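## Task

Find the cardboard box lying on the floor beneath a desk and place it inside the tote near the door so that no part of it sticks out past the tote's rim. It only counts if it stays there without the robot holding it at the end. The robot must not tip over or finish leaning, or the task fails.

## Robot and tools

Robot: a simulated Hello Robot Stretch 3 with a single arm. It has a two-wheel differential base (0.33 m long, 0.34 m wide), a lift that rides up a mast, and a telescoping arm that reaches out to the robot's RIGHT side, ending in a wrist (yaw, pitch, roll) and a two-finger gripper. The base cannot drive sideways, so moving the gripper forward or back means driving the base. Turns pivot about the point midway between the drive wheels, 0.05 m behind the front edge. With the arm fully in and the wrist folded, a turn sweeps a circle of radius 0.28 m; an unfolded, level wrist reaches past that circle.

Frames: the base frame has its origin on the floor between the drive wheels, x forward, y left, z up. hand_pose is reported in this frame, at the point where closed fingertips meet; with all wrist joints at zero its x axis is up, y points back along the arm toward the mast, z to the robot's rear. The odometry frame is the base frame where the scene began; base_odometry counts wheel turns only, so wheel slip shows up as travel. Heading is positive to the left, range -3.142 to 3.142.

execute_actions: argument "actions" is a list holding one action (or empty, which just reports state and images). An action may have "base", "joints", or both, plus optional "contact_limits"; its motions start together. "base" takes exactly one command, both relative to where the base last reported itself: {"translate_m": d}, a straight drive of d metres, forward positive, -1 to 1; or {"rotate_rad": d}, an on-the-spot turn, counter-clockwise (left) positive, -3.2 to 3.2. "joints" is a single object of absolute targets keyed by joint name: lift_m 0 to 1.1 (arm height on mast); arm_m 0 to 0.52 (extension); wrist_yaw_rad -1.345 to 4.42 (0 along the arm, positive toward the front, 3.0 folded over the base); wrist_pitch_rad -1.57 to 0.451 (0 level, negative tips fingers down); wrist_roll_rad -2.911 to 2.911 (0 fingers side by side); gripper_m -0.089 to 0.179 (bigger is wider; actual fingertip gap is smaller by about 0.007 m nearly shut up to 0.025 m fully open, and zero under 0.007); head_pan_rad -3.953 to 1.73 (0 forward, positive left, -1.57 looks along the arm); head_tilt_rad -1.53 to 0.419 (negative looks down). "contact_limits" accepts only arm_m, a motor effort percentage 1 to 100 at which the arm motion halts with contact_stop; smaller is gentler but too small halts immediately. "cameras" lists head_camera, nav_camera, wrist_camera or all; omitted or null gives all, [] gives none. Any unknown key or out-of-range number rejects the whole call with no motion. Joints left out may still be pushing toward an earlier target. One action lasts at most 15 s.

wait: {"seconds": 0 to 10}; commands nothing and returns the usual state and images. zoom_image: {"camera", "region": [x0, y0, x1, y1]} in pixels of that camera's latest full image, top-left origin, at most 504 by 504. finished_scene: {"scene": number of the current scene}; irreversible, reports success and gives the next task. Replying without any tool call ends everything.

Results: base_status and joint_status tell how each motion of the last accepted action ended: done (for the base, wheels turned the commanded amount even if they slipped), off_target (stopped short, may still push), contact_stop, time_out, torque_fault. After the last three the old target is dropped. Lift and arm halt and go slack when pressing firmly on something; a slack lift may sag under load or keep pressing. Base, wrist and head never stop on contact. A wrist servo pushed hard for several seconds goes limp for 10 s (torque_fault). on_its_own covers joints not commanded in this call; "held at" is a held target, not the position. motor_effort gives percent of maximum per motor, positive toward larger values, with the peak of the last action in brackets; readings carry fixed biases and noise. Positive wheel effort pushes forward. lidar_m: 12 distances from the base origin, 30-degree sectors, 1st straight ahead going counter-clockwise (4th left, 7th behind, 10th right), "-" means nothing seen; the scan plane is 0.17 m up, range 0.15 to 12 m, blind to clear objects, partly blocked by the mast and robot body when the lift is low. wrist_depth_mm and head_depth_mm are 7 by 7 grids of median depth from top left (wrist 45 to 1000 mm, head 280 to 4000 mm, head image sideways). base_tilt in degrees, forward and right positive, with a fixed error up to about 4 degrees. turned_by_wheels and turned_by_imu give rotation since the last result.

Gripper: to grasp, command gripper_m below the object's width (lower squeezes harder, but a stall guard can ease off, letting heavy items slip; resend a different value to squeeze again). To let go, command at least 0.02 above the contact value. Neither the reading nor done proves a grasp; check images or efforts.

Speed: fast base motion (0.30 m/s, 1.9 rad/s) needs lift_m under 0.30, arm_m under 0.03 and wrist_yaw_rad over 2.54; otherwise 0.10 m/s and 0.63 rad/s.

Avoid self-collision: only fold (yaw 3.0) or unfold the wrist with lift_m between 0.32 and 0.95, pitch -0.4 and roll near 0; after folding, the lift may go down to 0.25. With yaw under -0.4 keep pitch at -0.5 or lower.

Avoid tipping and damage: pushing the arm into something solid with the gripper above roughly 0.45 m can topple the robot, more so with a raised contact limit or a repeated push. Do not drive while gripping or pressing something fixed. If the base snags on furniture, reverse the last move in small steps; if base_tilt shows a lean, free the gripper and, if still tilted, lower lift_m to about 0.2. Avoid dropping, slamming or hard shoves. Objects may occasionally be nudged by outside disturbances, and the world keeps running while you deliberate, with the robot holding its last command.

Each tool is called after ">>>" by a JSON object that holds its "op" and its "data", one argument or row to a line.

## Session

>>> {"op": "execute_actions", "data": {
  "actions": []
}}

Scene clock: 0.00 s.
base_odometry: x=+0.000 y=+0.000 heading=+0.000 (m, m, rad; odometry frame)
turned_by_wheels: +0.000 (rad since the last result)
turned_by_imu: +0.000 (rad since the last result)
base_tilt: forward=-2.2 right=+1.0 (deg)
lidar_m: 0.88 0.84 0.87 1.18 2.28 1.26 0.92 0.88 0.92 1.24 1.20 1.22
head_depth_mm: 1272 1254 1232 1211 1190 1184 1170 / 1164 1151 1131 1114 1099 1086 1072 / 1076 1061 1046 1039 1027 1014 999 / 993 985 976 966 952 940 931 / 932 920 908 901 896 882 874 / 874 866 856 847 838 832 823 / 821 814 805 798 791 781 777
base_status: not commanded
joint_positions: lift_m=+0.379 arm_m=-0.002 wrist_yaw_rad=+3.037 wrist_pitch_rad=-0.605 wrist_roll_rad=+0.001 gripper_m=+0.037 head_pan_rad=-0.004 head_tilt_rad=-0.007
joint_status: not commanded
motor_effort: left_wheel=-1 right_wheel=+0 lift_m=+20 arm_m=+0 wrist_yaw_rad=+1 wrist_pitch_rad=+4 wrist_roll_rad=+0 gripper_m=+0 head_pan_rad=-1 head_tilt_rad=+1 (%)
hand_pose: x=-0.0006 y=+0.0531 z=+0.3524 quat_wxyz=(+0.246, +0.685, +0.175, +0.663) (m; base frame)
wrist_depth_mm: - - - - - 814 669 / - - - - - 859 700 / 885 865 - 840 824 816 722 / 721 724 719 705 692 679 670 / 612 607 605 610 604 593 577 / 535 543 - - 505 511 509 / 472 - - - 455 457 453
pictures: head_camera (sideways: a quarter turn clockwise sets it upright), nav_camera (sideways: a quarter turn counterclockwise sets it upright), wrist_camera
Images, in order (width x height): head_camera 896x504, nav_camera 672x504, wrist_camera 644x364.

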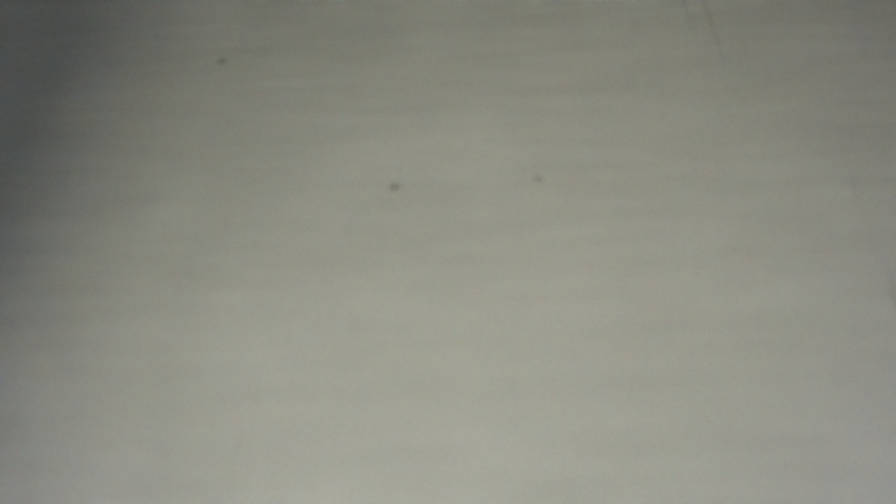

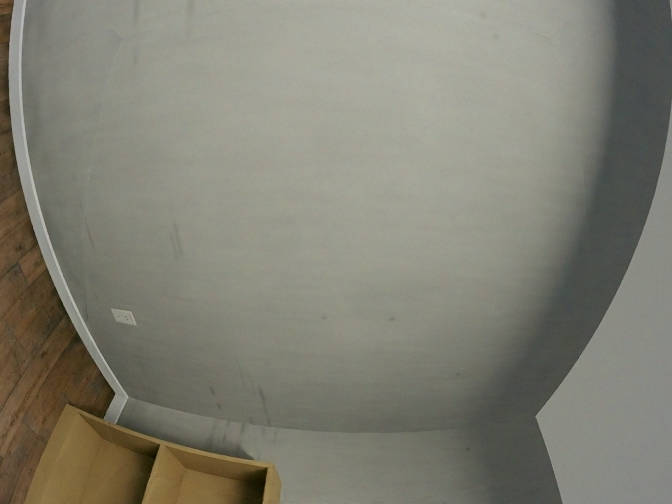

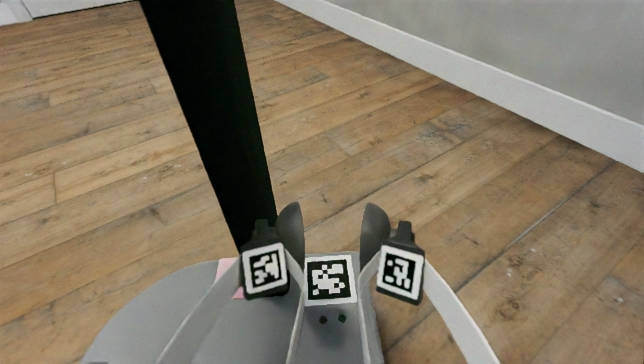

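>>> {"op": "execute_actions", "data": {
  "actions": [
    {"base": {"rotate_rad": 2.1}, "joints": {"lift_m": 0.27, "head_pan_rad": 0.0, "head_tilt_rad": -0.4}}
  ],
  "cameras": ["head_camera", "nav_camera"]
}}

Scene clock: 9.17 s.
base_odometry: x=+0.000 y=+0.000 heading=+2.100 (m, m, rad; odometry frame)
turned_by_wheels: +2.100 (rad since the last result)
turned_by_imu: +2.094 (rad since the last result)
base_tilt: forward=-2.2 right=+0.9 (deg)
lidar_m: 2.26 1.27 0.92 0.88 0.91 1.23 1.19 1.22 0.88 0.84 0.87 1.18
head_depth_mm: 1977 2067 2147 2169 2218 1825 1477 / 1976 2091 2235 2395 2478 1792 1481 / 1943 2060 2212 2348 2457 1831 1485 / 1937 2064 2190 2317 2421 1860 1478 / 1929 2044 2171 2305 2372 1872 1478 / 1922 2052 2155 2317 2366 1850 1487 / 1918 2020 2166 2313 2385 1873 1488
base_status: done
joint_positions: lift_m=+0.270 arm_m=-0.002 wrist_yaw_rad=+3.037 wrist_pitch_rad=-0.606 wrist_roll_rad=+0.001 gripper_m=+0.037 head_pan_rad=-0.004 head_tilt_rad=-0.396
joint_status: all done
motor_effort: left_wheel=-2(5) right_wheel=+3(13) lift_m=+17(20) arm_m=+0(0) wrist_yaw_rad=+1(0) wrist_pitch_rad=+4(4) wrist_roll_rad=+0(0) gripper_m=-1(0) head_pan_rad=+1(0) head_tilt_rad=-1(18) (%)
hand_pose: x=-0.0007 y=+0.0530 z=+0.2432 quat_wxyz=(+0.246, +0.685, +0.175, +0.663) (m; base frame)
wrist_depth_mm: 827 849 859 871 893 922 923 / 868 860 823 818 819 800 777 / 682 671 - 657 640 642 631 / 559 556 565 562 534 525 521 / 479 - - - 471 454 452 / - - - - 398 399 394 / - - - - 354 354 351
pictures: head_camera (sideways: a quarter turn clockwise sets it upright), nav_camera (sideways: a quarter turn counterclockwise sets it upright)
Images, in order (width x height): head_camera 896x504, nav_camera 672x504.

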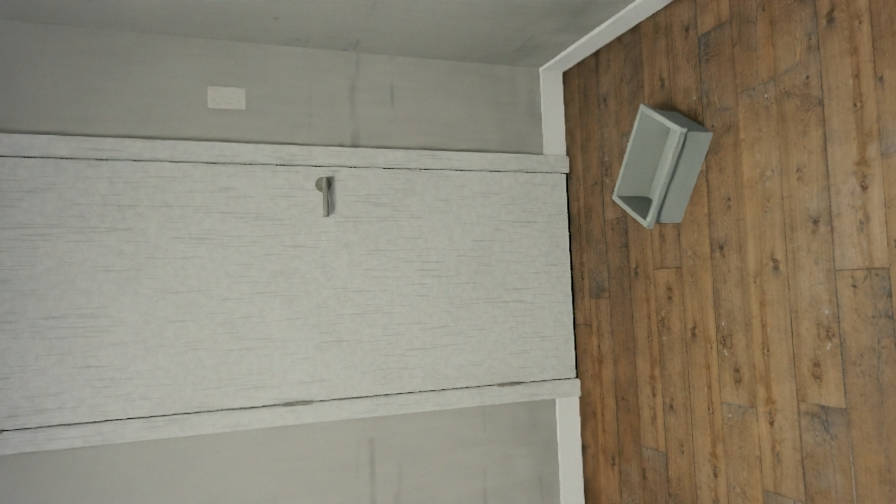

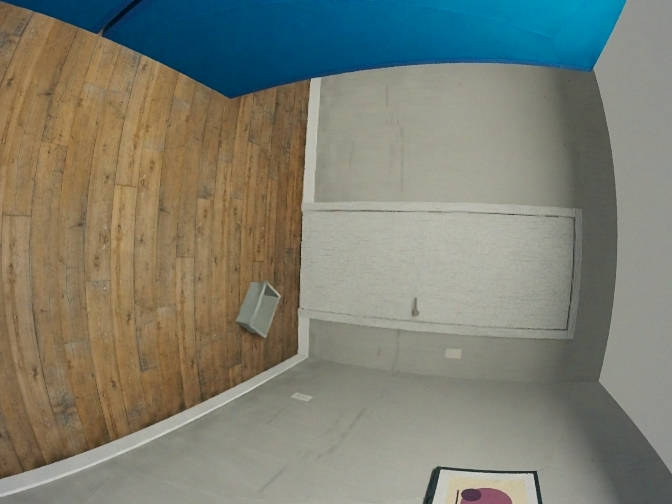

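>>> {"op": "execute_actions", "data": {
  "actions": [
    {"base": {"rotate_rad": 0.22}}
  ],
  "cameras": []
}}

>>> {"op": "execute_actions", "data": {
  "actions": [
    {"base": {"translate_m": 1.0}}
  ],
  "cameras": []
}}

>>> {"op": "execute_actions", "data": {
  "actions": [
    {"base": {"translate_m": 0.8}}
  ],
  "cameras": []
}}

>>> {"op": "execute_actions", "data": {
  "actions": [
    {"base": {"rotate_rad": 1.35}, "joints": {"head_pan_rad": 0.3}}
  ],
  "cameras": ["head_camera", "nav_camera"]
}}

Scene clock: 20.23 s.
base_odometry: x=+0.000 y=+0.000 heading=+2.320 (m, m, rad; odometry frame)
turned_by_wheels: +0.220 (rad since the last result)
turned_by_imu: +0.220 (rad since the last result)
base_tilt: forward=-2.2 right=+1.0 (deg)
lidar_m: 2.26 1.06 0.88 0.88 0.99 1.19 1.25 1.01 0.85 0.85 0.95 1.54
head_depth_mm: 1872 1979 2109 2248 2350 1774 1478 / 1899 2022 2137 2269 2343 1824 1484 / 1947 2030 2167 2303 2412 1847 1477 / 1947 2065 2189 2368 2411 1849 1493 / 1995 2112 2228 2411 2487 1851 1487 / 2042 2162 2288 2444 2486 1857 1490 / 2064 2192 2328 2487 2495 1866 1495
base_status: done
joint_positions: lift_m=+0.270 arm_m=-0.002 wrist_yaw_rad=+3.037 wrist_pitch_rad=-0.606 wrist_roll_rad=+0.001 gripper_m=+0.037 head_pan_rad=-0.004 head_tilt_rad=-0.396
joint_status: not commanded
motor_effort: left_wheel=-2(7) right_wheel=+2(9) lift_m=+17(17) arm_m=-1(0) wrist_yaw_rad=+1(0) wrist_pitch_rad=+4(4) wrist_roll_rad=+0(0) gripper_m=+0(1) head_pan_rad=+1(1) head_tilt_rad=-1(1) (%)
hand_pose: x=-0.0007 y=+0.0530 z=+0.2432 quat_wxyz=(+0.246, +0.685, +0.175, +0.663) (m; base frame)
wrist_depth_mm: - 965 919 894 843 821 785 / 869 844 822 802 797 792 773 / 684 666 - 659 644 635 627 / 560 558 567 559 534 531 523 / 476 - - - 470 457 444 / - - - - 400 398 391 / - - - - 356 353 350
pictures: none
No camera images: the call's "cameras" was empty. Leave "cameras" out to get every camera's image.

Scene clock: 25.27 s.
base_odometry: x=-0.681 y=+0.732 heading=+2.320 (m, m, rad; odometry frame)
turned_by_wheels: +0.000 (rad since the last result)
turned_by_imu: +0.006 (rad since the last result)
base_tilt: forward=-2.2 right=+1.0 (deg)
lidar_m: 1.29 1.47 0.68 0.68 0.77 1.25 2.13 1.25 1.05 1.05 1.18 1.30
head_depth_mm: 1053 1120 1188 1271 1352 1457 1478 / 1071 1131 1202 1283 1377 1486 1481 / 1089 1153 1222 1301 1402 1506 1475 / 1101 1175 1241 1337 1431 1558 1482 / 1134 1202 1280 1362 1482 1594 1491 / 1149 1222 1301 1395 1497 1615 1482 / 1166 1238 1323 1419 1534 1652 1487
base_status: done
joint_positions: lift_m=+0.270 arm_m=-0.002 wrist_yaw_rad=+3.037 wrist_pitch_rad=-0.606 wrist_roll_rad=+0.001 gripper_m=+0.037 head_pan_rad=-0.004 head_tilt_rad=-0.396
joint_status: not commanded
motor_effort: left_wheel=-2(6) right_wheel=+2(11) lift_m=+17(17) arm_m=+0(0) wrist_yaw_rad=+0(1) wrist_pitch_rad=+4(4) wrist_roll_rad=+0(0) gripper_m=+1(1) head_pan_rad=+1(1) head_tilt_rad=-1(1) (%)
hand_pose: x=-0.0007 y=+0.0530 z=+0.2432 quat_wxyz=(+0.246, +0.685, +0.175, +0.663) (m; base frame)
wrist_depth_mm: 778 767 709 698 670 636 - / 848 822 786 763 734 724 784 / 674 679 - 649 646 633 621 / 563 556 567 562 538 529 523 / 477 - - - 468 456 451 / - - - - 397 397 394 / - - - - 358 355 349
pictures: none
No camera images: the call's "cameras" was empty. Leave "cameras" out to get every camera's image.

Scene clock: 29.63 s.
base_odometry: x=-1.226 y=+1.318 heading=+2.320 (m, m, rad; odometry frame)
turned_by_wheels: +0.000 (rad since the last result)
turned_by_imu: +0.005 (rad since the last result)
base_tilt: forward=-2.1 right=+0.9 (deg)
lidar_m: 0.50 0.60 0.98 0.95 0.79 0.95 2.69 1.44 1.21 1.17 0.61 0.50
head_depth_mm: 389 413 441 472 504 541 587 / 389 411 437 466 499 542 589 / 422 444 472 504 537 574 624 / 428 453 483 517 555 599 652 / 435 461 490 526 564 613 668 / 440 467 499 536 577 626 679 / 447 475 507 546 587 636 696
base_status: done
joint_positions: lift_m=+0.270 arm_m=-0.002 wrist_yaw_rad=+3.037 wrist_pitch_rad=-0.606 wrist_roll_rad=+0.001 gripper_m=+0.037 head_pan_rad=-0.004 head_tilt_rad=-0.396
joint_status: not commanded
motor_effort: left_wheel=-2(4) right_wheel=+3(11) lift_m=+17(18) arm_m=-1(0) wrist_yaw_rad=+1(1) wrist_pitch_rad=+4(4) wrist_roll_rad=+0(0) gripper_m=+0(0) head_pan_rad=+1(1) head_tilt_rad=-1(1) (%)
hand_pose: x=-0.0007 y=+0.0530 z=+0.2432 quat_wxyz=(+0.246, +0.685, +0.175, +0.663) (m; base frame)
wrist_depth_mm: 607 599 - - - - 745 / 709 671 838 813 805 780 713 / 682 670 - 650 648 626 626 / 570 559 566 559 531 528 521 / 476 - - - 468 453 452 / - - - - 396 399 394 / - - - - 355 354 352
pictures: none
No camera images: the call's "cameras" was empty. Leave "cameras" out to get every camera's image.

Scene clock: 31.77 s.
base_odometry: x=-1.226 y=+1.318 heading=-2.614 (m, m, rad; odometry frame)
turned_by_wheels: +1.350 (rad since the last result)
turned_by_imu: +1.346 (rad since the last result)
base_tilt: forward=-2.2 right=+0.9 (deg)
lidar_m: 1.92 0.67 0.72 1.89 1.75 1.26 1.21 0.74 0.54 0.50 0.55 0.74
head_depth_mm: 2922 3108 3245 3460 2434 1839 1472 / 2985 3152 3337 3492 2480 1834 1471 / 3028 3169 3395 3526 2461 1836 1474 / 3102 3295 3380 3511 2466 1849 1487 / 3155 3383 3499 3778 2470 1854 1450 / 3190 3331 981 1002 1031 1054 1097 / 757 767 786 800 822 836 862
base_status: done
joint_positions: lift_m=+0.270 arm_m=-0.002 wrist_yaw_rad=+3.037 wrist_pitch_rad=-0.606 wrist_roll_rad=+0.001 gripper_m=+0.037 head_pan_rad=+0.293 head_tilt_rad=-0.396
joint_status: all done
motor_effort: left_wheel=-1(8) right_wheel=+2(10) lift_m=+17(17) arm_m=+0(1) wrist_yaw_rad=+1(1) wrist_pitch_rad=+4(4) wrist_roll_rad=+0(0) gripper_m=+0(0) head_pan_rad=+3(22) head_tilt_rad=-2(1) (%)
hand_pose: x=-0.0007 y=+0.0530 z=+0.2432 quat_wxyz=(+0.246, +0.685, +0.175, +0.663) (m; base frame)
wrist_depth_mm: - - - - - 779 553 / 887 854 835 826 803 746 579 / 680 665 - 655 653 626 594 / 556 557 572 562 540 530 521 / 479 - - - 472 451 449 / - - - - 399 400 397 / - - - - 355 354 350
pictures: head_camera (sideways: a quarter turn clockwise sets it upright), nav_camera (sideways: a quarter turn counterclockwise sets it upright)
Images, in order (width x height): head_camera 896x504, nav_camera 672x504.

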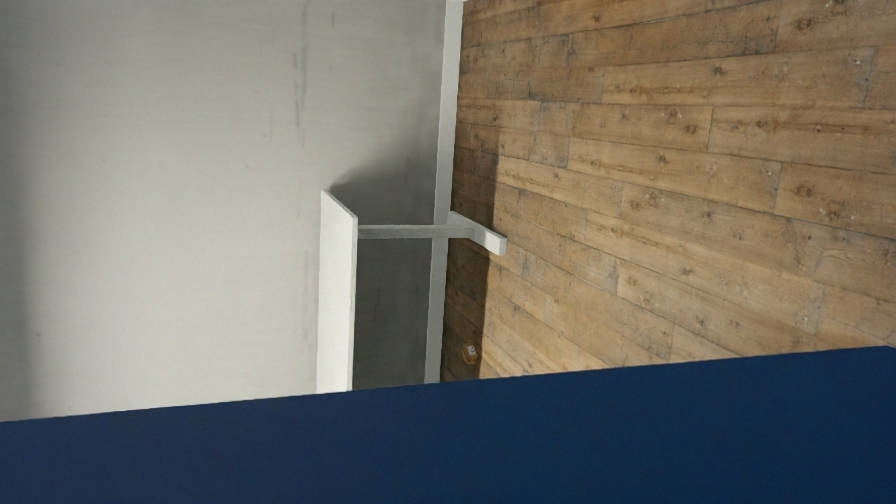

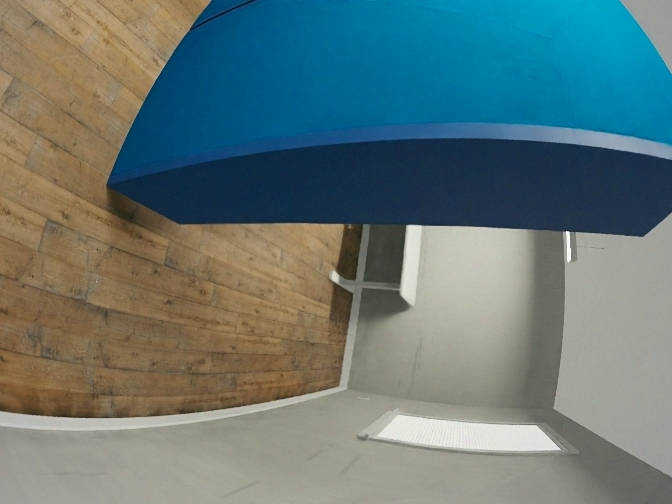

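>>> {"op": "execute_actions", "data": {
  "actions": [
    {"base": {"translate_m": 1.0}, "joints": {"head_pan_rad": 0.6, "head_tilt_rad": -0.45}}
  ],
  "cameras": ["head_camera", "nav_camera"]
}}

Scene clock: 40.70 s.
base_odometry: x=-2.089 y=+0.815 heading=-2.614 (m, m, rad; odometry frame)
turned_by_wheels: +0.000 (rad since the last result)
turned_by_imu: +0.007 (rad since the last result)
base_tilt: forward=-2.2 right=+0.9 (deg)
lidar_m: 1.90 2.17 3.10 0.45 0.46 0.62 2.14 0.74 0.54 0.51 0.53 0.72
head_depth_mm: 2148 2265 2361 2593 2256 1731 1415 / 2258 2400 2469 2688 2261 1753 1415 / 2356 2516 2590 2878 2287 1750 1416 / 2480 2644 2712 3010 2293 1759 1424 / 2617 2843 2885 3184 2309 1759 1429 / 2774 3009 3138 2941 2308 1760 1424 / 2985 3204 3492 3410 2317 1761 1428
base_status: done
joint_positions: lift_m=+0.270 arm_m=-0.002 wrist_yaw_rad=+3.037 wrist_pitch_rad=-0.606 wrist_roll_rad=+0.001 gripper_m=+0.037 head_pan_rad=+0.593 head_tilt_rad=-0.445
joint_status: all done
motor_effort: left_wheel=-2(4) right_wheel=+2(11) lift_m=+17(17) arm_m=+0(0) wrist_yaw_rad=+0(0) wrist_pitch_rad=+4(4) wrist_roll_rad=+0(0) gripper_m=+1(0) head_pan_rad=+3(21) head_tilt_rad=-1(7) (%)
hand_pose: x=-0.0007 y=+0.0530 z=+0.2432 quat_wxyz=(+0.246, +0.685, +0.175, +0.663) (m; base frame)
wrist_depth_mm: 432 444 453 - - - - / 490 497 512 778 805 794 781 / 569 560 - 621 647 633 628 / 561 560 564 564 535 526 525 / 479 - - - 467 453 447 / - - - - 398 398 396 / - - - - 357 354 351
pictures: head_camera (sideways: a quarter turn clockwise sets it upright), nav_camera (sideways: a quarter turn counterclockwise sets it upright)
Images, in order (width x height): head_camera 896x504, nav_camera 672x504.

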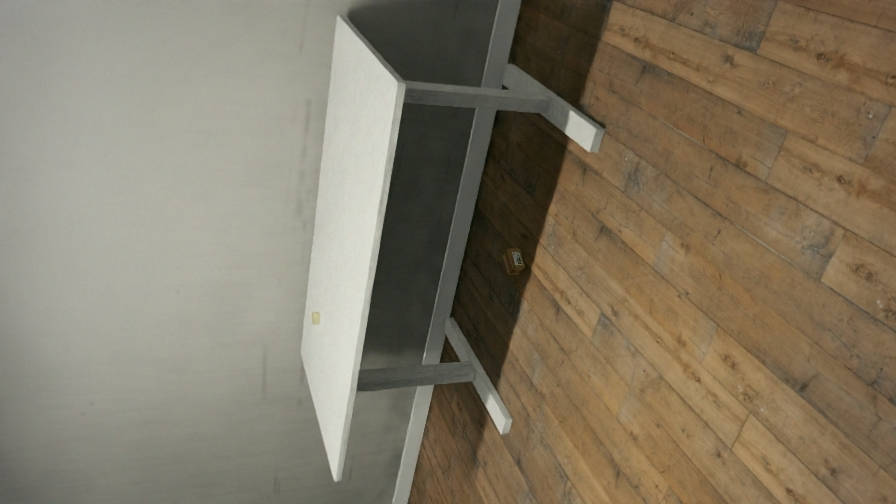

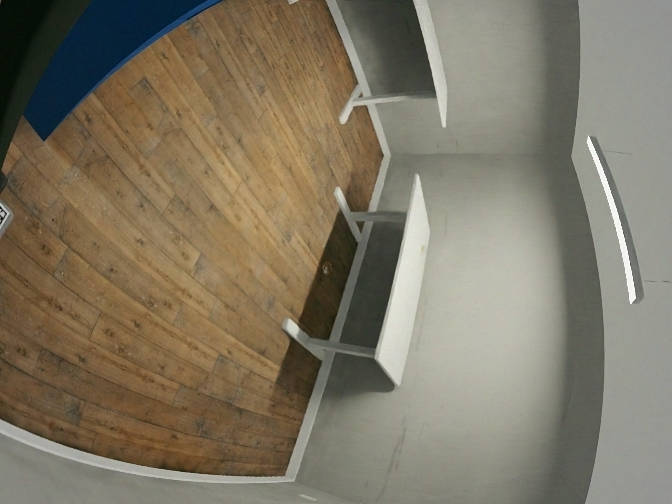

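>>> {"op": "execute_actions", "data": {
  "actions": [
    {"base": {"translate_m": 0.3}}
  ],
  "cameras": []
}}

>>> {"op": "execute_actions", "data": {
  "actions": [
    {"base": {"rotate_rad": 0.92}, "joints": {"head_pan_rad": -0.5, "head_tilt_rad": -0.6}}
  ],
  "cameras": []
}}

>>> {"op": "execute_actions", "data": {
  "actions": [
    {"base": {"translate_m": 1.0}}
  ],
  "cameras": ["head_camera"]
}}

Scene clock: 55.40 s.
base_odometry: x=-2.349 y=+0.664 heading=-2.614 (m, m, rad; odometry frame)
turned_by_wheels: +0.000 (rad since the last result)
turned_by_imu: +0.003 (rad since the last result)
base_tilt: forward=-2.2 right=+0.9 (deg)
lidar_m: 1.89 1.89 2.59 1.36 0.55 0.63 2.03 0.73 0.53 0.51 0.53 0.72
head_depth_mm: 1894 1991 2117 2268 2273 1737 1415 / 1998 2105 2199 1995 2152 1753 1418 / 2090 2254 2330 2556 2295 1744 1414 / 2215 2362 2423 2726 2257 1751 1419 / 2315 2518 2583 2915 2307 1752 1420 / 2482 2683 2718 2980 2282 1751 1426 / 2599 2809 2923 3185 2316 1756 1426
base_status: done
joint_positions: lift_m=+0.270 arm_m=-0.002 wrist_yaw_rad=+3.037 wrist_pitch_rad=-0.606 wrist_roll_rad=+0.001 gripper_m=+0.037 head_pan_rad=+0.593 head_tilt_rad=-0.445
joint_status: not commanded
motor_effort: left_wheel=-1(5) right_wheel=+2(8) lift_m=+18(17) arm_m=+0(0) wrist_yaw_rad=+1(1) wrist_pitch_rad=+4(4) wrist_roll_rad=+0(0) gripper_m=+0(1) head_pan_rad=+2(3) head_tilt_rad=-1(1) (%)
hand_pose: x=-0.0007 y=+0.0530 z=+0.2432 quat_wxyz=(+0.246, +0.685, +0.175, +0.663) (m; base frame)
wrist_depth_mm: 440 894 - - - - - / 490 629 833 816 808 790 783 / 559 597 - 653 638 636 628 / 562 559 564 560 536 534 525 / 481 - - - 470 455 451 / - - - - 397 394 392 / - - - - 355 356 350
pictures: none
No camera images: the call's "cameras" was empty. Leave "cameras" out to get every camera's image.

Scene clock: 57.13 s.
base_odometry: x=-2.349 y=+0.664 heading=-1.694 (m, m, rad; odometry frame)
turned_by_wheels: +0.920 (rad since the last result)
turned_by_imu: +0.918 (rad since the last result)
base_tilt: forward=-2.2 right=+0.9 (deg)
lidar_m: 2.59 2.79 0.55 0.56 2.50 0.86 0.56 0.51 0.51 0.64 1.30 1.90
head_depth_mm: 1850 1986 2183 2319 1881 1532 1276 / 1921 2063 2244 2371 1871 1517 1277 / 1969 2140 2327 2452 1877 1530 1281 / 2031 2187 1966 2346 1899 1518 1281 / 2092 2243 1984 2467 1890 1532 1293 / 2167 2334 2644 2449 1891 1538 1279 / 2264 2402 2746 2444 1881 1526 1285
base_status: done
joint_positions: lift_m=+0.270 arm_m=-0.002 wrist_yaw_rad=+3.037 wrist_pitch_rad=-0.606 wrist_roll_rad=+0.001 gripper_m=+0.037 head_pan_rad=-0.493 head_tilt_rad=-0.593
joint_status: all done
motor_effort: left_wheel=-2(7) right_wheel=+2(10) lift_m=+17(17) arm_m=+0(0) wrist_yaw_rad=+0(1) wrist_pitch_rad=+4(4) wrist_roll_rad=+0(0) gripper_m=+1(0) head_pan_rad=-3(31) head_tilt_rad=-2(11) (%)
hand_pose: x=-0.0007 y=+0.0530 z=+0.2432 quat_wxyz=(+0.246, +0.685, +0.175, +0.663) (m; base frame)
wrist_depth_mm: - - - 695 763 927 - / 887 838 819 743 694 794 794 / 685 676 - 658 649 636 631 / 568 554 567 559 534 535 527 / 480 - - - 467 455 452 / - - - - 399 398 392 / - - - - 356 356 351
pictures: none
No camera images: the call's "cameras" was empty. Leave "cameras" out to get every camera's image.

Scene clock: 62.17 s.
base_odometry: x=-2.471 y=-0.329 heading=-1.694 (m, m, rad; odometry frame)
turned_by_wheels: +0.000 (rad since the last result)
turned_by_imu: +0.006 (rad since the last result)
base_tilt: forward=-2.2 right=+0.9 (deg)
lidar_m: 1.60 2.05 1.75 1.08 1.39 0.98 1.41 1.29 1.30 1.62 1.18 1.65
head_depth_mm: 1331 1442 1504 1095 1749 1525 1284 / 1366 1490 1563 1098 1812 1533 1286 / 1411 1539 1588 1096 1890 1526 1288 / 1470 1600 1587 1144 1876 1518 1284 / 1522 1669 1593 1206 1880 1516 1283 / 1575 1726 1597 1260 1888 1534 1284 / 1638 1799 1589 1683 1836 1531 1290
base_status: done
joint_positions: lift_m=+0.270 arm_m=-0.002 wrist_yaw_rad=+3.037 wrist_pitch_rad=-0.606 wrist_roll_rad=+0.001 gripper_m=+0.037 head_pan_rad=-0.493 head_tilt_rad=-0.593
joint_status: not commanded
motor_effort: left_wheel=-1(7) right_wheel=+3(11) lift_m=+16(17) arm_m=+0(1) wrist_yaw_rad=+0(0) wrist_pitch_rad=+4(4) wrist_roll_rad=+0(0) gripper_m=+1(0) head_pan_rad=-3(3) head_tilt_rad=-2(2) (%)
hand_pose: x=-0.0007 y=+0.0530 z=+0.2432 quat_wxyz=(+0.246, +0.685, +0.175, +0.663) (m; base frame)
wrist_depth_mm: 943 930 - - - - - / 758 814 823 824 811 798 775 / 692 661 - 653 639 639 631 / 564 556 564 564 537 525 522 / 478 - - - 472 453 452 / - - - - 398 397 395 / - - - - 356 353 352
pictures: head_camera (sideways: a quarter turn clockwise sets it upright)
Images, in order (width x height): head_camera 896x504.

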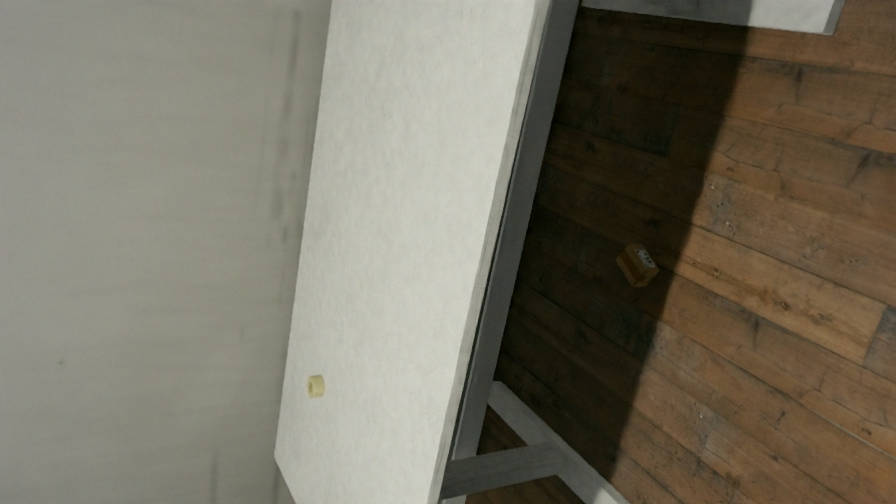

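>>> {"op": "execute_actions", "data": {
  "actions": [
    {"base": {"translate_m": 0.7}}
  ],
  "cameras": []
}}

>>> {"op": "execute_actions", "data": {
  "actions": [
    {"base": {"rotate_rad": 0.65}, "joints": {"lift_m": 0.36, "wrist_pitch_rad": -0.4, "head_pan_rad": -1.57, "head_tilt_rad": -1.1}}
  ],
  "cameras": []
}}

>>> {"op": "execute_actions", "data": {
  "actions": [
    {"joints": {"wrist_yaw_rad": 0.0, "gripper_m": 0.17}}
  ]
}}

Scene clock: 81.43 s.
base_odometry: x=-2.558 y=-1.024 heading=-1.694 (m, m, rad; odometry frame)
turned_by_wheels: +0.000 (rad since the last result)
turned_by_imu: +0.005 (rad since the last result)
base_tilt: forward=-2.2 right=+1.0 (deg)
lidar_m: 1.52 1.44 1.83 1.65 1.36 1.60 2.00 1.84 1.86 1.01 1.20 0.92
head_depth_mm: 976 1050 1144 1098 838 680 614 / 1005 1091 1192 1094 842 682 1205 / 1039 1132 1242 1100 840 682 1252 / 1074 1172 1293 1104 841 681 1280 / 1114 1217 1324 1096 840 720 1276 / 1154 1270 1408 1104 844 741 1255 / 1197 1323 1474 1543 843 1416 1290
base_status: done
joint_positions: lift_m=+0.270 arm_m=-0.002 wrist_yaw_rad=+3.037 wrist_pitch_rad=-0.606 wrist_roll_rad=+0.001 gripper_m=+0.037 head_pan_rad=-0.493 head_tilt_rad=-0.594
joint_status: not commanded
motor_effort: left_wheel=-1(5) right_wheel=+2(8) lift_m=+17(17) arm_m=+0(0) wrist_yaw_rad=+0(0) wrist_pitch_rad=+4(4) wrist_roll_rad=+0(0) gripper_m=+0(1) head_pan_rad=-3(3) head_tilt_rad=-2(2) (%)
hand_pose: x=-0.0007 y=+0.0530 z=+0.2432 quat_wxyz=(+0.246, +0.685, +0.175, +0.663) (m; base frame)
wrist_depth_mm: - - - - - - - / 872 853 829 817 805 798 773 / 680 668 - 656 647 633 630 / 562 553 563 558 536 533 523 / 475 - - - 469 459 451 / - - - - 398 397 392 / - - - - 352 354 350
pictures: none
No camera images: the call's "cameras" was empty. Leave "cameras" out to get every camera's image.

Scene clock: 83.10 s.
base_odometry: x=-2.558 y=-1.024 heading=-1.044 (m, m, rad; odometry frame)
turned_by_wheels: +0.650 (rad since the last result)
turned_by_imu: +0.649 (rad since the last result)
base_tilt: forward=-2.2 right=+1.0 (deg)
lidar_m: 1.44 1.83 1.65 1.36 1.88 1.91 1.84 1.73 1.01 1.20 0.93 1.68
head_depth_mm: 967 832 728 1455 1338 1212 1107 / 963 824 724 1453 1324 1206 1139 / 957 826 720 1424 1321 1232 - / 955 818 719 1407 1319 1233 - / 954 817 716 1421 1314 1196 1100 / 949 812 716 1418 1302 1193 1097 / 940 811 714 1394 1306 1188 1096
base_status: done
joint_positions: lift_m=+0.360 arm_m=-0.002 wrist_yaw_rad=+3.037 wrist_pitch_rad=-0.420 wrist_roll_rad=+0.001 gripper_m=+0.037 head_pan_rad=-1.563 head_tilt_rad=-1.087
joint_status: all done
motor_effort: left_wheel=-1(6) right_wheel=+2(10) lift_m=+23(19) arm_m=-1(1) wrist_yaw_rad=+1(0) wrist_pitch_rad=+7(8) wrist_roll_rad=+0(0) gripper_m=+0(0) head_pan_rad=-4(33) head_tilt_rad=-4(21) (%)
hand_pose: x=+0.0022 y=+0.0801 z=+0.3720 quat_wxyz=(+0.184, +0.698, +0.111, +0.683) (m; base frame)
wrist_depth_mm: - - - - - - - / - - - - - - - / - - - - - - - / 908 911 - 871 868 845 835 / 713 713 707 701 721 696 677 / 599 592 602 578 566 572 570 / 509 527 - - 497 496 493
pictures: none
No camera images: the call's "cameras" was empty. Leave "cameras" out to get every camera's image.

Scene clock: 85.63 s.
base_odometry: x=-2.558 y=-1.024 heading=-1.044 (m, m, rad; odometry frame)
turned_by_wheels: +0.000 (rad since the last result)
turned_by_imu: +0.001 (rad since the last result)
base_tilt: forward=-2.2 right=+1.0 (deg)
lidar_m: 1.44 1.83 1.65 1.36 1.87 1.91 1.84 1.74 1.01 1.20 0.92 1.68
head_depth_mm: 968 830 727 1452 1333 1218 1113 / 966 827 723 1449 1327 1207 1135 / 959 823 725 1427 1323 1235 - / 957 820 720 1396 1330 - - / 951 816 719 1419 1315 1194 1103 / 946 813 714 1412 1312 1196 1095 / 941 813 713 1410 1303 1194 1097
base_status: not commanded
joint_positions: lift_m=+0.360 arm_m=-0.002 wrist_yaw_rad=+0.004 wrist_pitch_rad=-0.420 wrist_roll_rad=+0.001 gripper_m=+0.170 head_pan_rad=-1.563 head_tilt_rad=-1.087
joint_status: all done
motor_effort: left_wheel=-2(2) right_wheel=+2(2) lift_m=+24(23) arm_m=-1(1) wrist_yaw_rad=-1(4) wrist_pitch_rad=+7(7) wrist_roll_rad=+0(0) gripper_m=+2(100) head_pan_rad=-3(4) head_tilt_rad=-4(4) (%)
hand_pose: x=-0.0207 y=-0.3670 z=+0.3720 quat_wxyz=(+0.692, +0.149, -0.691, -0.147) (m; base frame)
wrist_depth_mm: 873 868 870 858 863 860 846 / 592 968 958 932 947 921 913 / 644 - - - - - 982 / 819 837 889 858 867 856 811 / 697 718 703 703 692 725 670 / 569 558 588 582 581 575 579 / 510 506 503 501 500 496 491
pictures: head_camera (sideways: a quarter turn clockwise sets it upright), nav_camera (sideways: a quarter turn counterclockwise sets it upright), wrist_camera
Images, in order (width x height): head_camera 896x504, nav_camera 672x504, wrist_camera 644x364.

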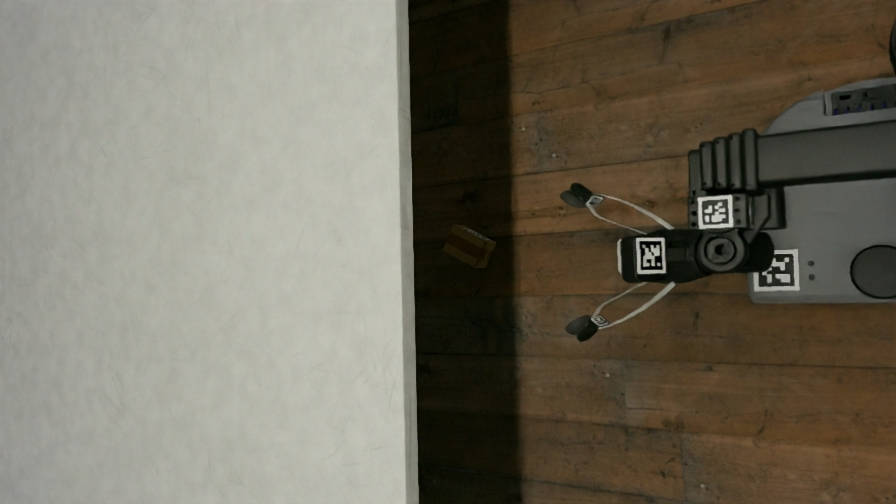

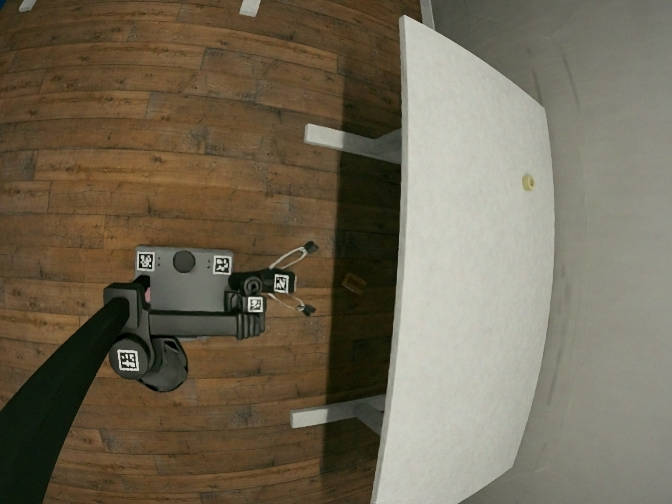

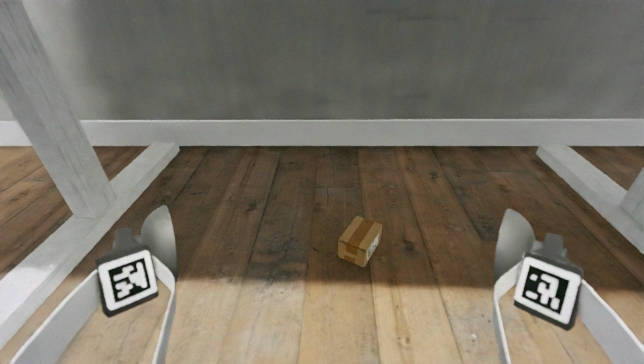

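>>> {"op": "execute_actions", "data": {
  "actions": [
    {"joints": {"wrist_pitch_rad": -0.8, "wrist_yaw_rad": -0.3, "lift_m": 0.2, "arm_m": 0.34}}
  ],
  "cameras": ["wrist_camera"]
}}

Scene clock: 110.00 s.
base_odometry: x=-2.558 y=-1.024 heading=-1.044 (m, m, rad; odometry frame)
turned_by_wheels: +0.000 (rad since the last result)
turned_by_imu: +0.002 (rad since the last result)
base_tilt: forward=-2.2 right=+1.0 (deg)
lidar_m: 1.44 1.83 1.65 1.36 1.88 1.92 1.84 1.73 1.01 1.20 0.92 1.68
head_depth_mm: 966 832 726 1453 1335 1215 1111 / 962 828 725 1448 1325 1204 1139 / 956 826 720 1424 1325 1209 - / 954 824 719 1406 1299 1204 - / 952 820 715 1413 1307 1201 1101 / 945 814 714 1409 1319 1193 1106 / 941 812 712 1409 1304 1191 1091
base_status: not commanded
joint_positions: lift_m=+0.200 arm_m=+0.340 wrist_yaw_rad=-0.298 wrist_pitch_rad=-0.807 wrist_roll_rad=+0.001 gripper_m=+0.170 head_pan_rad=-1.563 head_tilt_rad=-1.087
joint_status: all done
motor_effort: left_wheel=-1(2) right_wheel=+2(2) lift_m=+17(19) arm_m=+2(1) wrist_yaw_rad=+0(0) wrist_pitch_rad=+3(7) wrist_roll_rad=+0(0) gripper_m=+1(1) head_pan_rad=-3(4) head_tilt_rad=-4(3) (%)
hand_pose: x=-0.0685 y=-0.6375 z=+0.1372 quat_wxyz=(+0.602, +0.178, -0.684, -0.371) (m; base frame)
wrist_depth_mm: 516 536 547 532 518 507 498 / 469 463 460 455 441 441 431 / 413 405 400 397 393 385 380 / 362 358 354 297 348 343 337 / 325 328 318 272 312 312 306 / 300 281 288 285 283 280 280 / 264 267 264 262 260 257 254
pictures: wrist_camera
Images, in order (width x height): wrist_camera 644x364.

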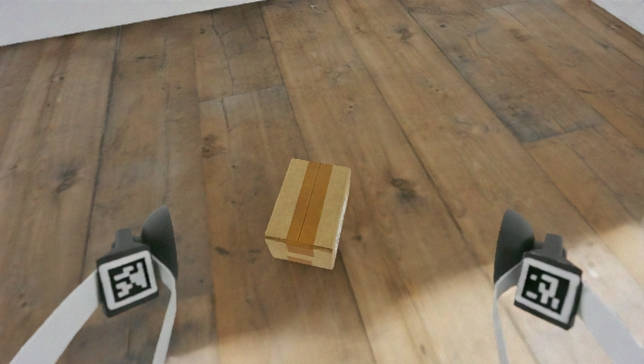

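>>> {"op": "execute_actions", "data": {
  "actions": [
    {"joints": {"lift_m": 0.093, "arm_m": 0.415}}
  ],
  "cameras": ["wrist_camera"]
}}

Scene clock: 120.23 s.
base_odometry: x=-2.558 y=-1.024 heading=-1.044 (m, m, rad; odometry frame)
turned_by_wheels: +0.000 (rad since the last result)
turned_by_imu: +0.001 (rad since the last result)
base_tilt: forward=-2.2 right=+1.0 (deg)
lidar_m: 1.44 1.83 1.65 1.36 1.87 1.92 1.84 1.73 1.00 1.20 0.92 1.68
head_depth_mm: 966 830 726 1452 1325 1211 1110 / 965 824 722 1453 1321 1204 1129 / 952 824 723 1420 1317 1219 - / 954 823 720 1043 1325 1213 - / 950 817 716 1415 1319 1195 1098 / 948 815 716 1406 1313 1188 1098 / 947 812 713 1410 1304 1193 1099
base_status: not commanded
joint_positions: lift_m=+0.093 arm_m=+0.415 wrist_yaw_rad=-0.298 wrist_pitch_rad=-0.807 wrist_roll_rad=+0.001 gripper_m=+0.170 head_pan_rad=-1.563 head_tilt_rad=-1.087
joint_status: all done
motor_effort: left_wheel=-2(1) right_wheel=+2(2) lift_m=+17(18) arm_m=+2(0) wrist_yaw_rad=-1(1) wrist_pitch_rad=+3(3) wrist_roll_rad=+0(0) gripper_m=+1(1) head_pan_rad=-3(4) head_tilt_rad=-4(4) (%)
hand_pose: x=-0.0685 y=-0.7124 z=+0.0301 quat_wxyz=(+0.602, +0.178, -0.684, -0.372) (m; base frame)
wrist_depth_mm: 349 347 343 334 326 321 317 / 299 294 291 286 282 278 273 / 260 256 253 249 247 243 239 / 229 226 224 161 213 216 214 / 205 208 201 145 193 198 194 / 189 179 180 132 176 178 177 / - 169 167 161 164 163 161
pictures: wrist_camera
Images, in order (width x height): wrist_camera 644x364.

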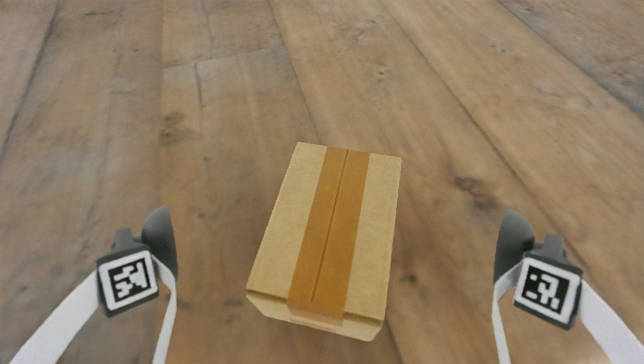

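>>> {"op": "execute_actions", "data": {
  "actions": [
    {"joints": {"gripper_m": 0.02}}
  ],
  "cameras": ["wrist_camera"]
}}

>>> {"op": "execute_actions", "data": {
  "actions": [
    {"joints": {"lift_m": 0.36, "arm_m": 0.0, "wrist_pitch_rad": -0.4, "wrist_yaw_rad": 0.0}}
  ],
  "cameras": ["wrist_camera"]
}}

Scene clock: 127.67 s.
base_odometry: x=-2.558 y=-1.024 heading=-1.044 (m, m, rad; odometry frame)
turned_by_wheels: +0.000 (rad since the last result)
turned_by_imu: +0.001 (rad since the last result)
base_tilt: forward=-2.2 right=+0.9 (deg)
lidar_m: 1.44 1.83 1.65 1.36 1.87 1.92 1.84 1.73 1.01 1.20 0.92 1.68
head_depth_mm: 968 832 725 1460 1331 1215 1113 / 960 825 725 1451 1328 1213 1134 / 962 826 723 1422 1324 1221 - / 958 821 720 1396 1312 1205 - / 950 819 718 1423 1318 1200 1101 / 946 816 713 1419 1310 1195 1100 / 942 812 711 1398 1307 1192 1093
base_status: not commanded
joint_positions: lift_m=+0.093 arm_m=+0.415 wrist_yaw_rad=-0.298 wrist_pitch_rad=-0.807 wrist_roll_rad=+0.001 gripper_m=+0.021 head_pan_rad=-1.563 head_tilt_rad=-1.087
joint_status: all done
motor_effort: left_wheel=-3(2) right_wheel=+2(3) lift_m=+17(17) arm_m=+2(2) wrist_yaw_rad=-1(1) wrist_pitch_rad=+3(3) wrist_roll_rad=+0(0) gripper_m=-26(100) head_pan_rad=-3(3) head_tilt_rad=-4(4) (%)
hand_pose: x=-0.0685 y=-0.7124 z=+0.0301 quat_wxyz=(+0.602, +0.178, -0.684, -0.372) (m; base frame)
wrist_depth_mm: 352 349 340 333 327 323 316 / 300 296 290 286 282 277 272 / 259 257 254 249 247 243 241 / 229 227 225 161 209 216 214 / 206 204 204 144 146 195 194 / 186 185 176 131 133 178 176 / 169 169 167 161 163 163 162
pictures: wrist_camera
Images, in order (width x height): wrist_camera 644x364.

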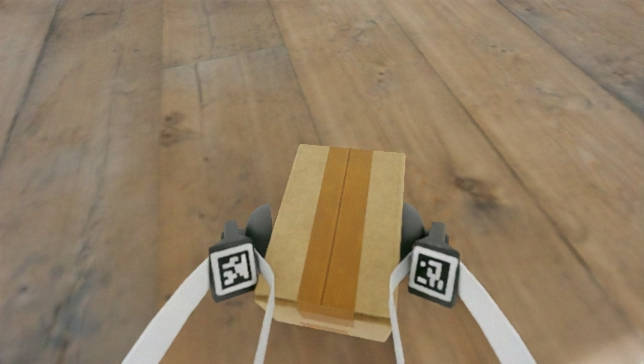

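Scene clock: 131.90 s.
base_odometry: x=-2.558 y=-1.024 heading=-1.044 (m, m, rad; odometry frame)
turned_by_wheels: +0.000 (rad since the last result)
turned_by_imu: +0.001 (rad since the last result)
base_tilt: forward=-2.2 right=+0.9 (deg)
lidar_m: 1.44 1.83 1.65 1.36 1.87 1.91 1.84 1.73 1.01 1.20 0.92 1.68
head_depth_mm: 962 832 727 1449 1332 1211 1105 / 962 828 724 1441 1321 1207 1134 / 957 825 722 1432 1333 1239 - / 956 820 719 1419 1277 - - / 950 815 717 1415 1323 1198 1100 / 946 815 716 1413 1309 1195 1095 / 938 811 713 1405 1306 1193 1089
base_status: not commanded
joint_positions: lift_m=+0.360 arm_m=+0.000 wrist_yaw_rad=-0.002 wrist_pitch_rad=-0.427 wrist_roll_rad=+0.001 gripper_m=+0.028 head_pan_rad=-1.563 head_tilt_rad=-1.087
joint_status: all done
on_its_own: gripper_m is held at +0.027, not at your +0.020, by its stall guard, which is not easing now
motor_effort: left_wheel=-2(2) right_wheel=+2(2) lift_m=+23(22) arm_m=-2(2) wrist_yaw_rad=+2(5) wrist_pitch_rad=+10(10) wrist_roll_rad=+0(0) gripper_m=-22(26) head_pan_rad=-3(3) head_tilt_rad=-4(4) (%)
hand_pose: x=-0.0220 y=-0.3684 z=+0.3703 quat_wxyz=(+0.691, +0.149, -0.691, -0.151) (m; base frame)
wrist_depth_mm: 878 879 879 867 857 845 830 / 609 986 962 934 932 931 910 / 625 - - - - 980 967 / 687 839 872 162 767 848 817 / 689 702 709 144 146 680 671 / 574 594 547 131 133 580 567 / 503 503 499 468 484 493 489
pictures: wrist_camera
Images, in order (width x height): wrist_camera 644x364.

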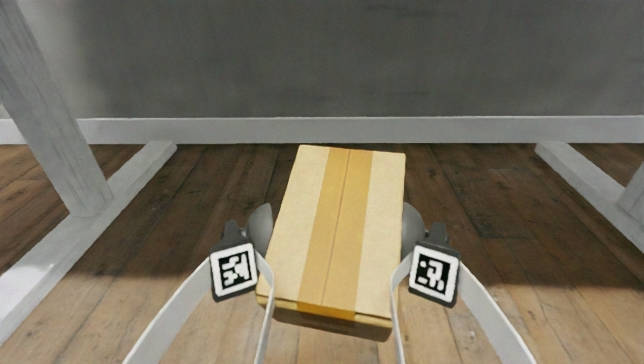

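>>> {"op": "execute_actions", "data": {
  "actions": [
    {"base": {"rotate_rad": 1.5}, "joints": {"wrist_yaw_rad": 2.65, "head_pan_rad": 0.0, "head_tilt_rad": -0.5}}
  ],
  "cameras": []
}}

>>> {"op": "execute_actions", "data": {
  "actions": [
    {"base": {"rotate_rad": 0.96}, "joints": {"lift_m": 0.285}}
  ],
  "cameras": ["wrist_camera"]
}}

>>> {"op": "execute_actions", "data": {
  "actions": [
    {"base": {"translate_m": 1.0}}
  ],
  "cameras": []
}}

>>> {"op": "execute_actions", "data": {
  "actions": [
    {"base": {"translate_m": 0.65}}
  ],
  "cameras": ["nav_camera"]
}}

Scene clock: 154.47 s.
base_odometry: x=-2.558 y=-1.024 heading=+0.456 (m, m, rad; odometry frame)
turned_by_wheels: +1.500 (rad since the last result)
turned_by_imu: +1.503 (rad since the last result)
base_tilt: forward=-2.2 right=+0.9 (deg)
lidar_m: 1.36 1.60 1.96 1.83 1.87 1.01 1.20 0.93 1.57 1.44 1.83 1.65
head_depth_mm: 1606 1716 1862 1858 1932 1636 1365 / 1583 1707 1875 1792 1958 1651 1354 / 1558 1681 1835 1794 1971 1645 1363 / 1540 1651 1796 1789 1960 1647 1364 / 1166 1474 1341 1529 1769 1635 1361 / 1353 1608 1760 1717 1985 1655 1355 / 1482 1588 1728 1713 1968 1663 1370
base_status: done
joint_positions: lift_m=+0.360 arm_m=+0.000 wrist_yaw_rad=+2.647 wrist_pitch_rad=-0.427 wrist_roll_rad=+0.001 gripper_m=+0.028 head_pan_rad=-0.007 head_tilt_rad=-0.507
joint_status: all done
on_its_own: gripper_m is held at +0.027, not at your +0.020, by its stall guard, which is not easing now
motor_effort: left_wheel=-2(5) right_wheel=+2(7) lift_m=+25(24) arm_m=-2(2) wrist_yaw_rad=+4(4) wrist_pitch_rad=+10(10) wrist_roll_rad=+0(0) gripper_m=-23(23) head_pan_rad=+2(31) head_tilt_rad=+3(24) (%)
hand_pose: x=+0.0848 y=+0.0512 z=+0.3704 quat_wxyz=(+0.315, +0.707, -0.024, +0.633) (m; base frame)
wrist_depth_mm: - - - - - - - / - - - - - - - / - - - - - - - / 949 895 865 162 775 833 835 / - 704 718 144 146 685 675 / - 609 550 131 133 571 569 / 495 - 520 476 481 495 495
pictures: none
No camera images: the call's "cameras" was empty. Leave "cameras" out to get every camera's image.

Scene clock: 156.63 s.
base_odometry: x=-2.558 y=-1.024 heading=+1.416 (m, m, rad; odometry frame)
turned_by_wheels: +0.960 (rad since the last result)
turned_by_imu: +0.959 (rad since the last result)
base_tilt: forward=-2.2 right=+0.9 (deg)
lidar_m: 2.03 1.84 1.85 1.01 1.20 0.92 0.93 1.44 1.92 1.65 1.36 1.61
head_depth_mm: 1340 1451 1616 1732 1935 1630 1362 / 2566 2814 3066 2571 1897 1643 1357 / 2326 2543 2779 2838 2065 1636 1353 / 2155 2329 2551 2633 2088 1660 1362 / 1996 2134 2269 2430 2096 1641 1354 / 1841 1954 2083 2231 2093 1638 1358 / 1708 1800 1926 2046 2081 1656 1364
base_status: done
joint_positions: lift_m=+0.285 arm_m=+0.000 wrist_yaw_rad=+2.647 wrist_pitch_rad=-0.427 wrist_roll_rad=+0.001 gripper_m=+0.028 head_pan_rad=-0.007 head_tilt_rad=-0.507
joint_status: all done
on_its_own: gripper_m is held at +0.027, not at your +0.020, by its stall guard, which is not easing now
motor_effort: left_wheel=-2(7) right_wheel=+2(12) lift_m=+17(23) arm_m=-2(2) wrist_yaw_rad=+2(2) wrist_pitch_rad=+10(10) wrist_roll_rad=+0(0) gripper_m=-22(23) head_pan_rad=+2(2) head_tilt_rad=+3(2) (%)
hand_pose: x=+0.0847 y=+0.0512 z=+0.2958 quat_wxyz=(+0.315, +0.707, -0.024, +0.633) (m; base frame)
wrist_depth_mm: - - - - - - - / - - - - - - - / - - 942 967 954 939 923 / 795 748 738 161 657 708 706 / - 604 604 144 146 573 574 / - 516 - 131 133 480 482 / 429 - - 403 411 417 414
pictures: wrist_camera
Images, in order (width x height): wrist_camera 644x364.

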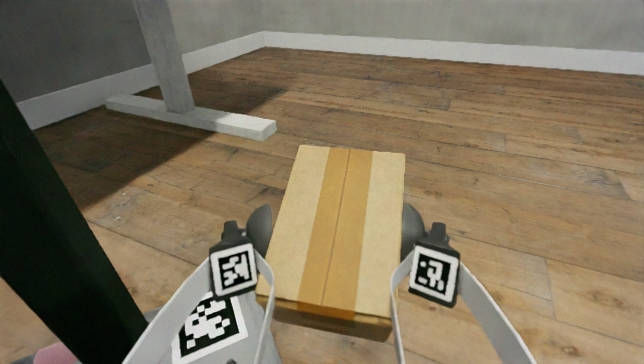

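Scene clock: 161.73 s.
base_odometry: x=-2.403 y=-0.036 heading=+1.416 (m, m, rad; odometry frame)
turned_by_wheels: +0.000 (rad since the last result)
turned_by_imu: +0.006 (rad since the last result)
base_tilt: forward=-2.2 right=+0.9 (deg)
lidar_m: 1.20 1.08 1.08 1.32 1.39 1.85 1.90 2.32 1.84 1.04 0.96 0.73
head_depth_mm: 1653 1831 2074 2333 2090 1635 1360 / 1503 1648 1832 2037 2082 1643 1353 / 1360 1483 1615 1806 1940 1646 1352 / 1249 1340 1460 1570 1752 1652 1362 / 1149 1232 1320 1423 1559 1591 1353 / 1063 1133 1217 1289 1408 1509 1356 / 993 1049 1110 1193 1278 1379 1361
base_status: done
joint_positions: lift_m=+0.285 arm_m=+0.000 wrist_yaw_rad=+2.647 wrist_pitch_rad=-0.427 wrist_roll_rad=+0.001 gripper_m=+0.028 head_pan_rad=-0.007 head_tilt_rad=-0.506
joint_status: not commanded
on_its_own: gripper_m is held at +0.027, not at your +0.020, by its stall guard, which is not easing now
motor_effort: left_wheel=-2(6) right_wheel=+3(10) lift_m=+18(18) arm_m=-2(2) wrist_yaw_rad=+3(2) wrist_pitch_rad=+10(10) wrist_roll_rad=+0(0) gripper_m=-22(23) head_pan_rad=+2(2) head_tilt_rad=+2(3) (%)
hand_pose: x=+0.0846 y=+0.0513 z=+0.2958 quat_wxyz=(+0.315, +0.707, -0.024, +0.633) (m; base frame)
wrist_depth_mm: - - - - 986 867 799 / - - - - - 942 846 / - 982 984 968 946 945 875 / 779 746 747 162 648 713 709 / - 596 604 144 146 581 574 / - 517 - 131 133 484 479 / 431 - - 398 407 419 411
pictures: none
No camera images: the call's "cameras" was empty. Leave "cameras" out to get every camera's image.

Scene clock: 165.53 s.
base_odometry: x=-2.302 y=+0.607 heading=+1.415 (m, m, rad; odometry frame)
turned_by_wheels: +0.000 (rad since the last result)
turned_by_imu: +0.004 (rad since the last result)
base_tilt: forward=-2.2 right=+0.9 (deg)
lidar_m: 0.64 0.58 0.59 0.72 1.40 1.88 2.55 2.72 1.29 0.49 2.49 1.02
head_depth_mm: 885 979 1100 1250 1450 1586 1356 / 791 866 958 1075 1208 1391 1358 / 718 778 854 936 1042 1179 1286 / 655 706 763 832 920 1020 1152 / 604 646 695 751 814 897 996 / 557 593 634 681 740 801 878 / 520 551 586 626 672 724 788
base_status: done
joint_positions: lift_m=+0.285 arm_m=+0.000 wrist_yaw_rad=+2.647 wrist_pitch_rad=-0.427 wrist_roll_rad=+0.001 gripper_m=+0.028 head_pan_rad=-0.007 head_tilt_rad=-0.506
joint_status: not commanded
on_its_own: gripper_m is held at +0.027, not at your +0.020, by its stall guard, which is not easing now
motor_effort: left_wheel=-2(7) right_wheel=+2(12) lift_m=+17(18) arm_m=-2(2) wrist_yaw_rad=+2(2) wrist_pitch_rad=+10(10) wrist_roll_rad=+0(0) gripper_m=-22(23) head_pan_rad=+2(2) head_tilt_rad=+3(2) (%)
hand_pose: x=+0.0846 y=+0.0513 z=+0.2958 quat_wxyz=(+0.315, +0.707, -0.024, +0.633) (m; base frame)
wrist_depth_mm: 945 799 691 598 532 477 435 / - 895 757 655 579 521 466 / - 928 842 708 638 558 493 / 789 742 735 161 631 590 533 / - 598 602 144 146 582 550 / - 509 - 131 133 487 481 / 431 - - 403 409 421 412
pictures: nav_camera (sideways: a quarter turn counterclockwise sets it upright)
Images, in order (width x height): nav_camera 672x504.

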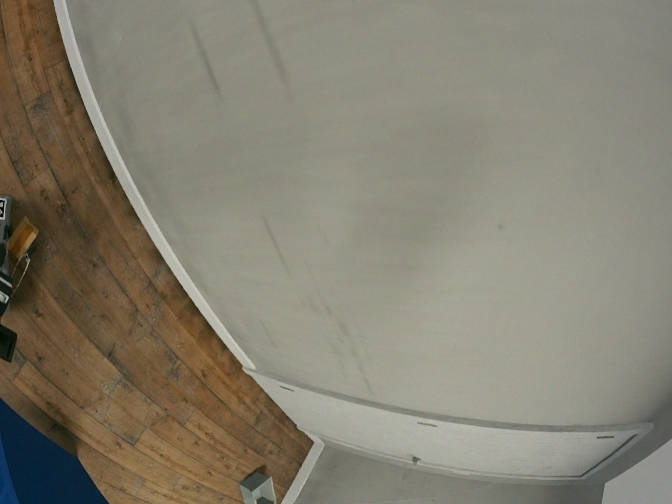

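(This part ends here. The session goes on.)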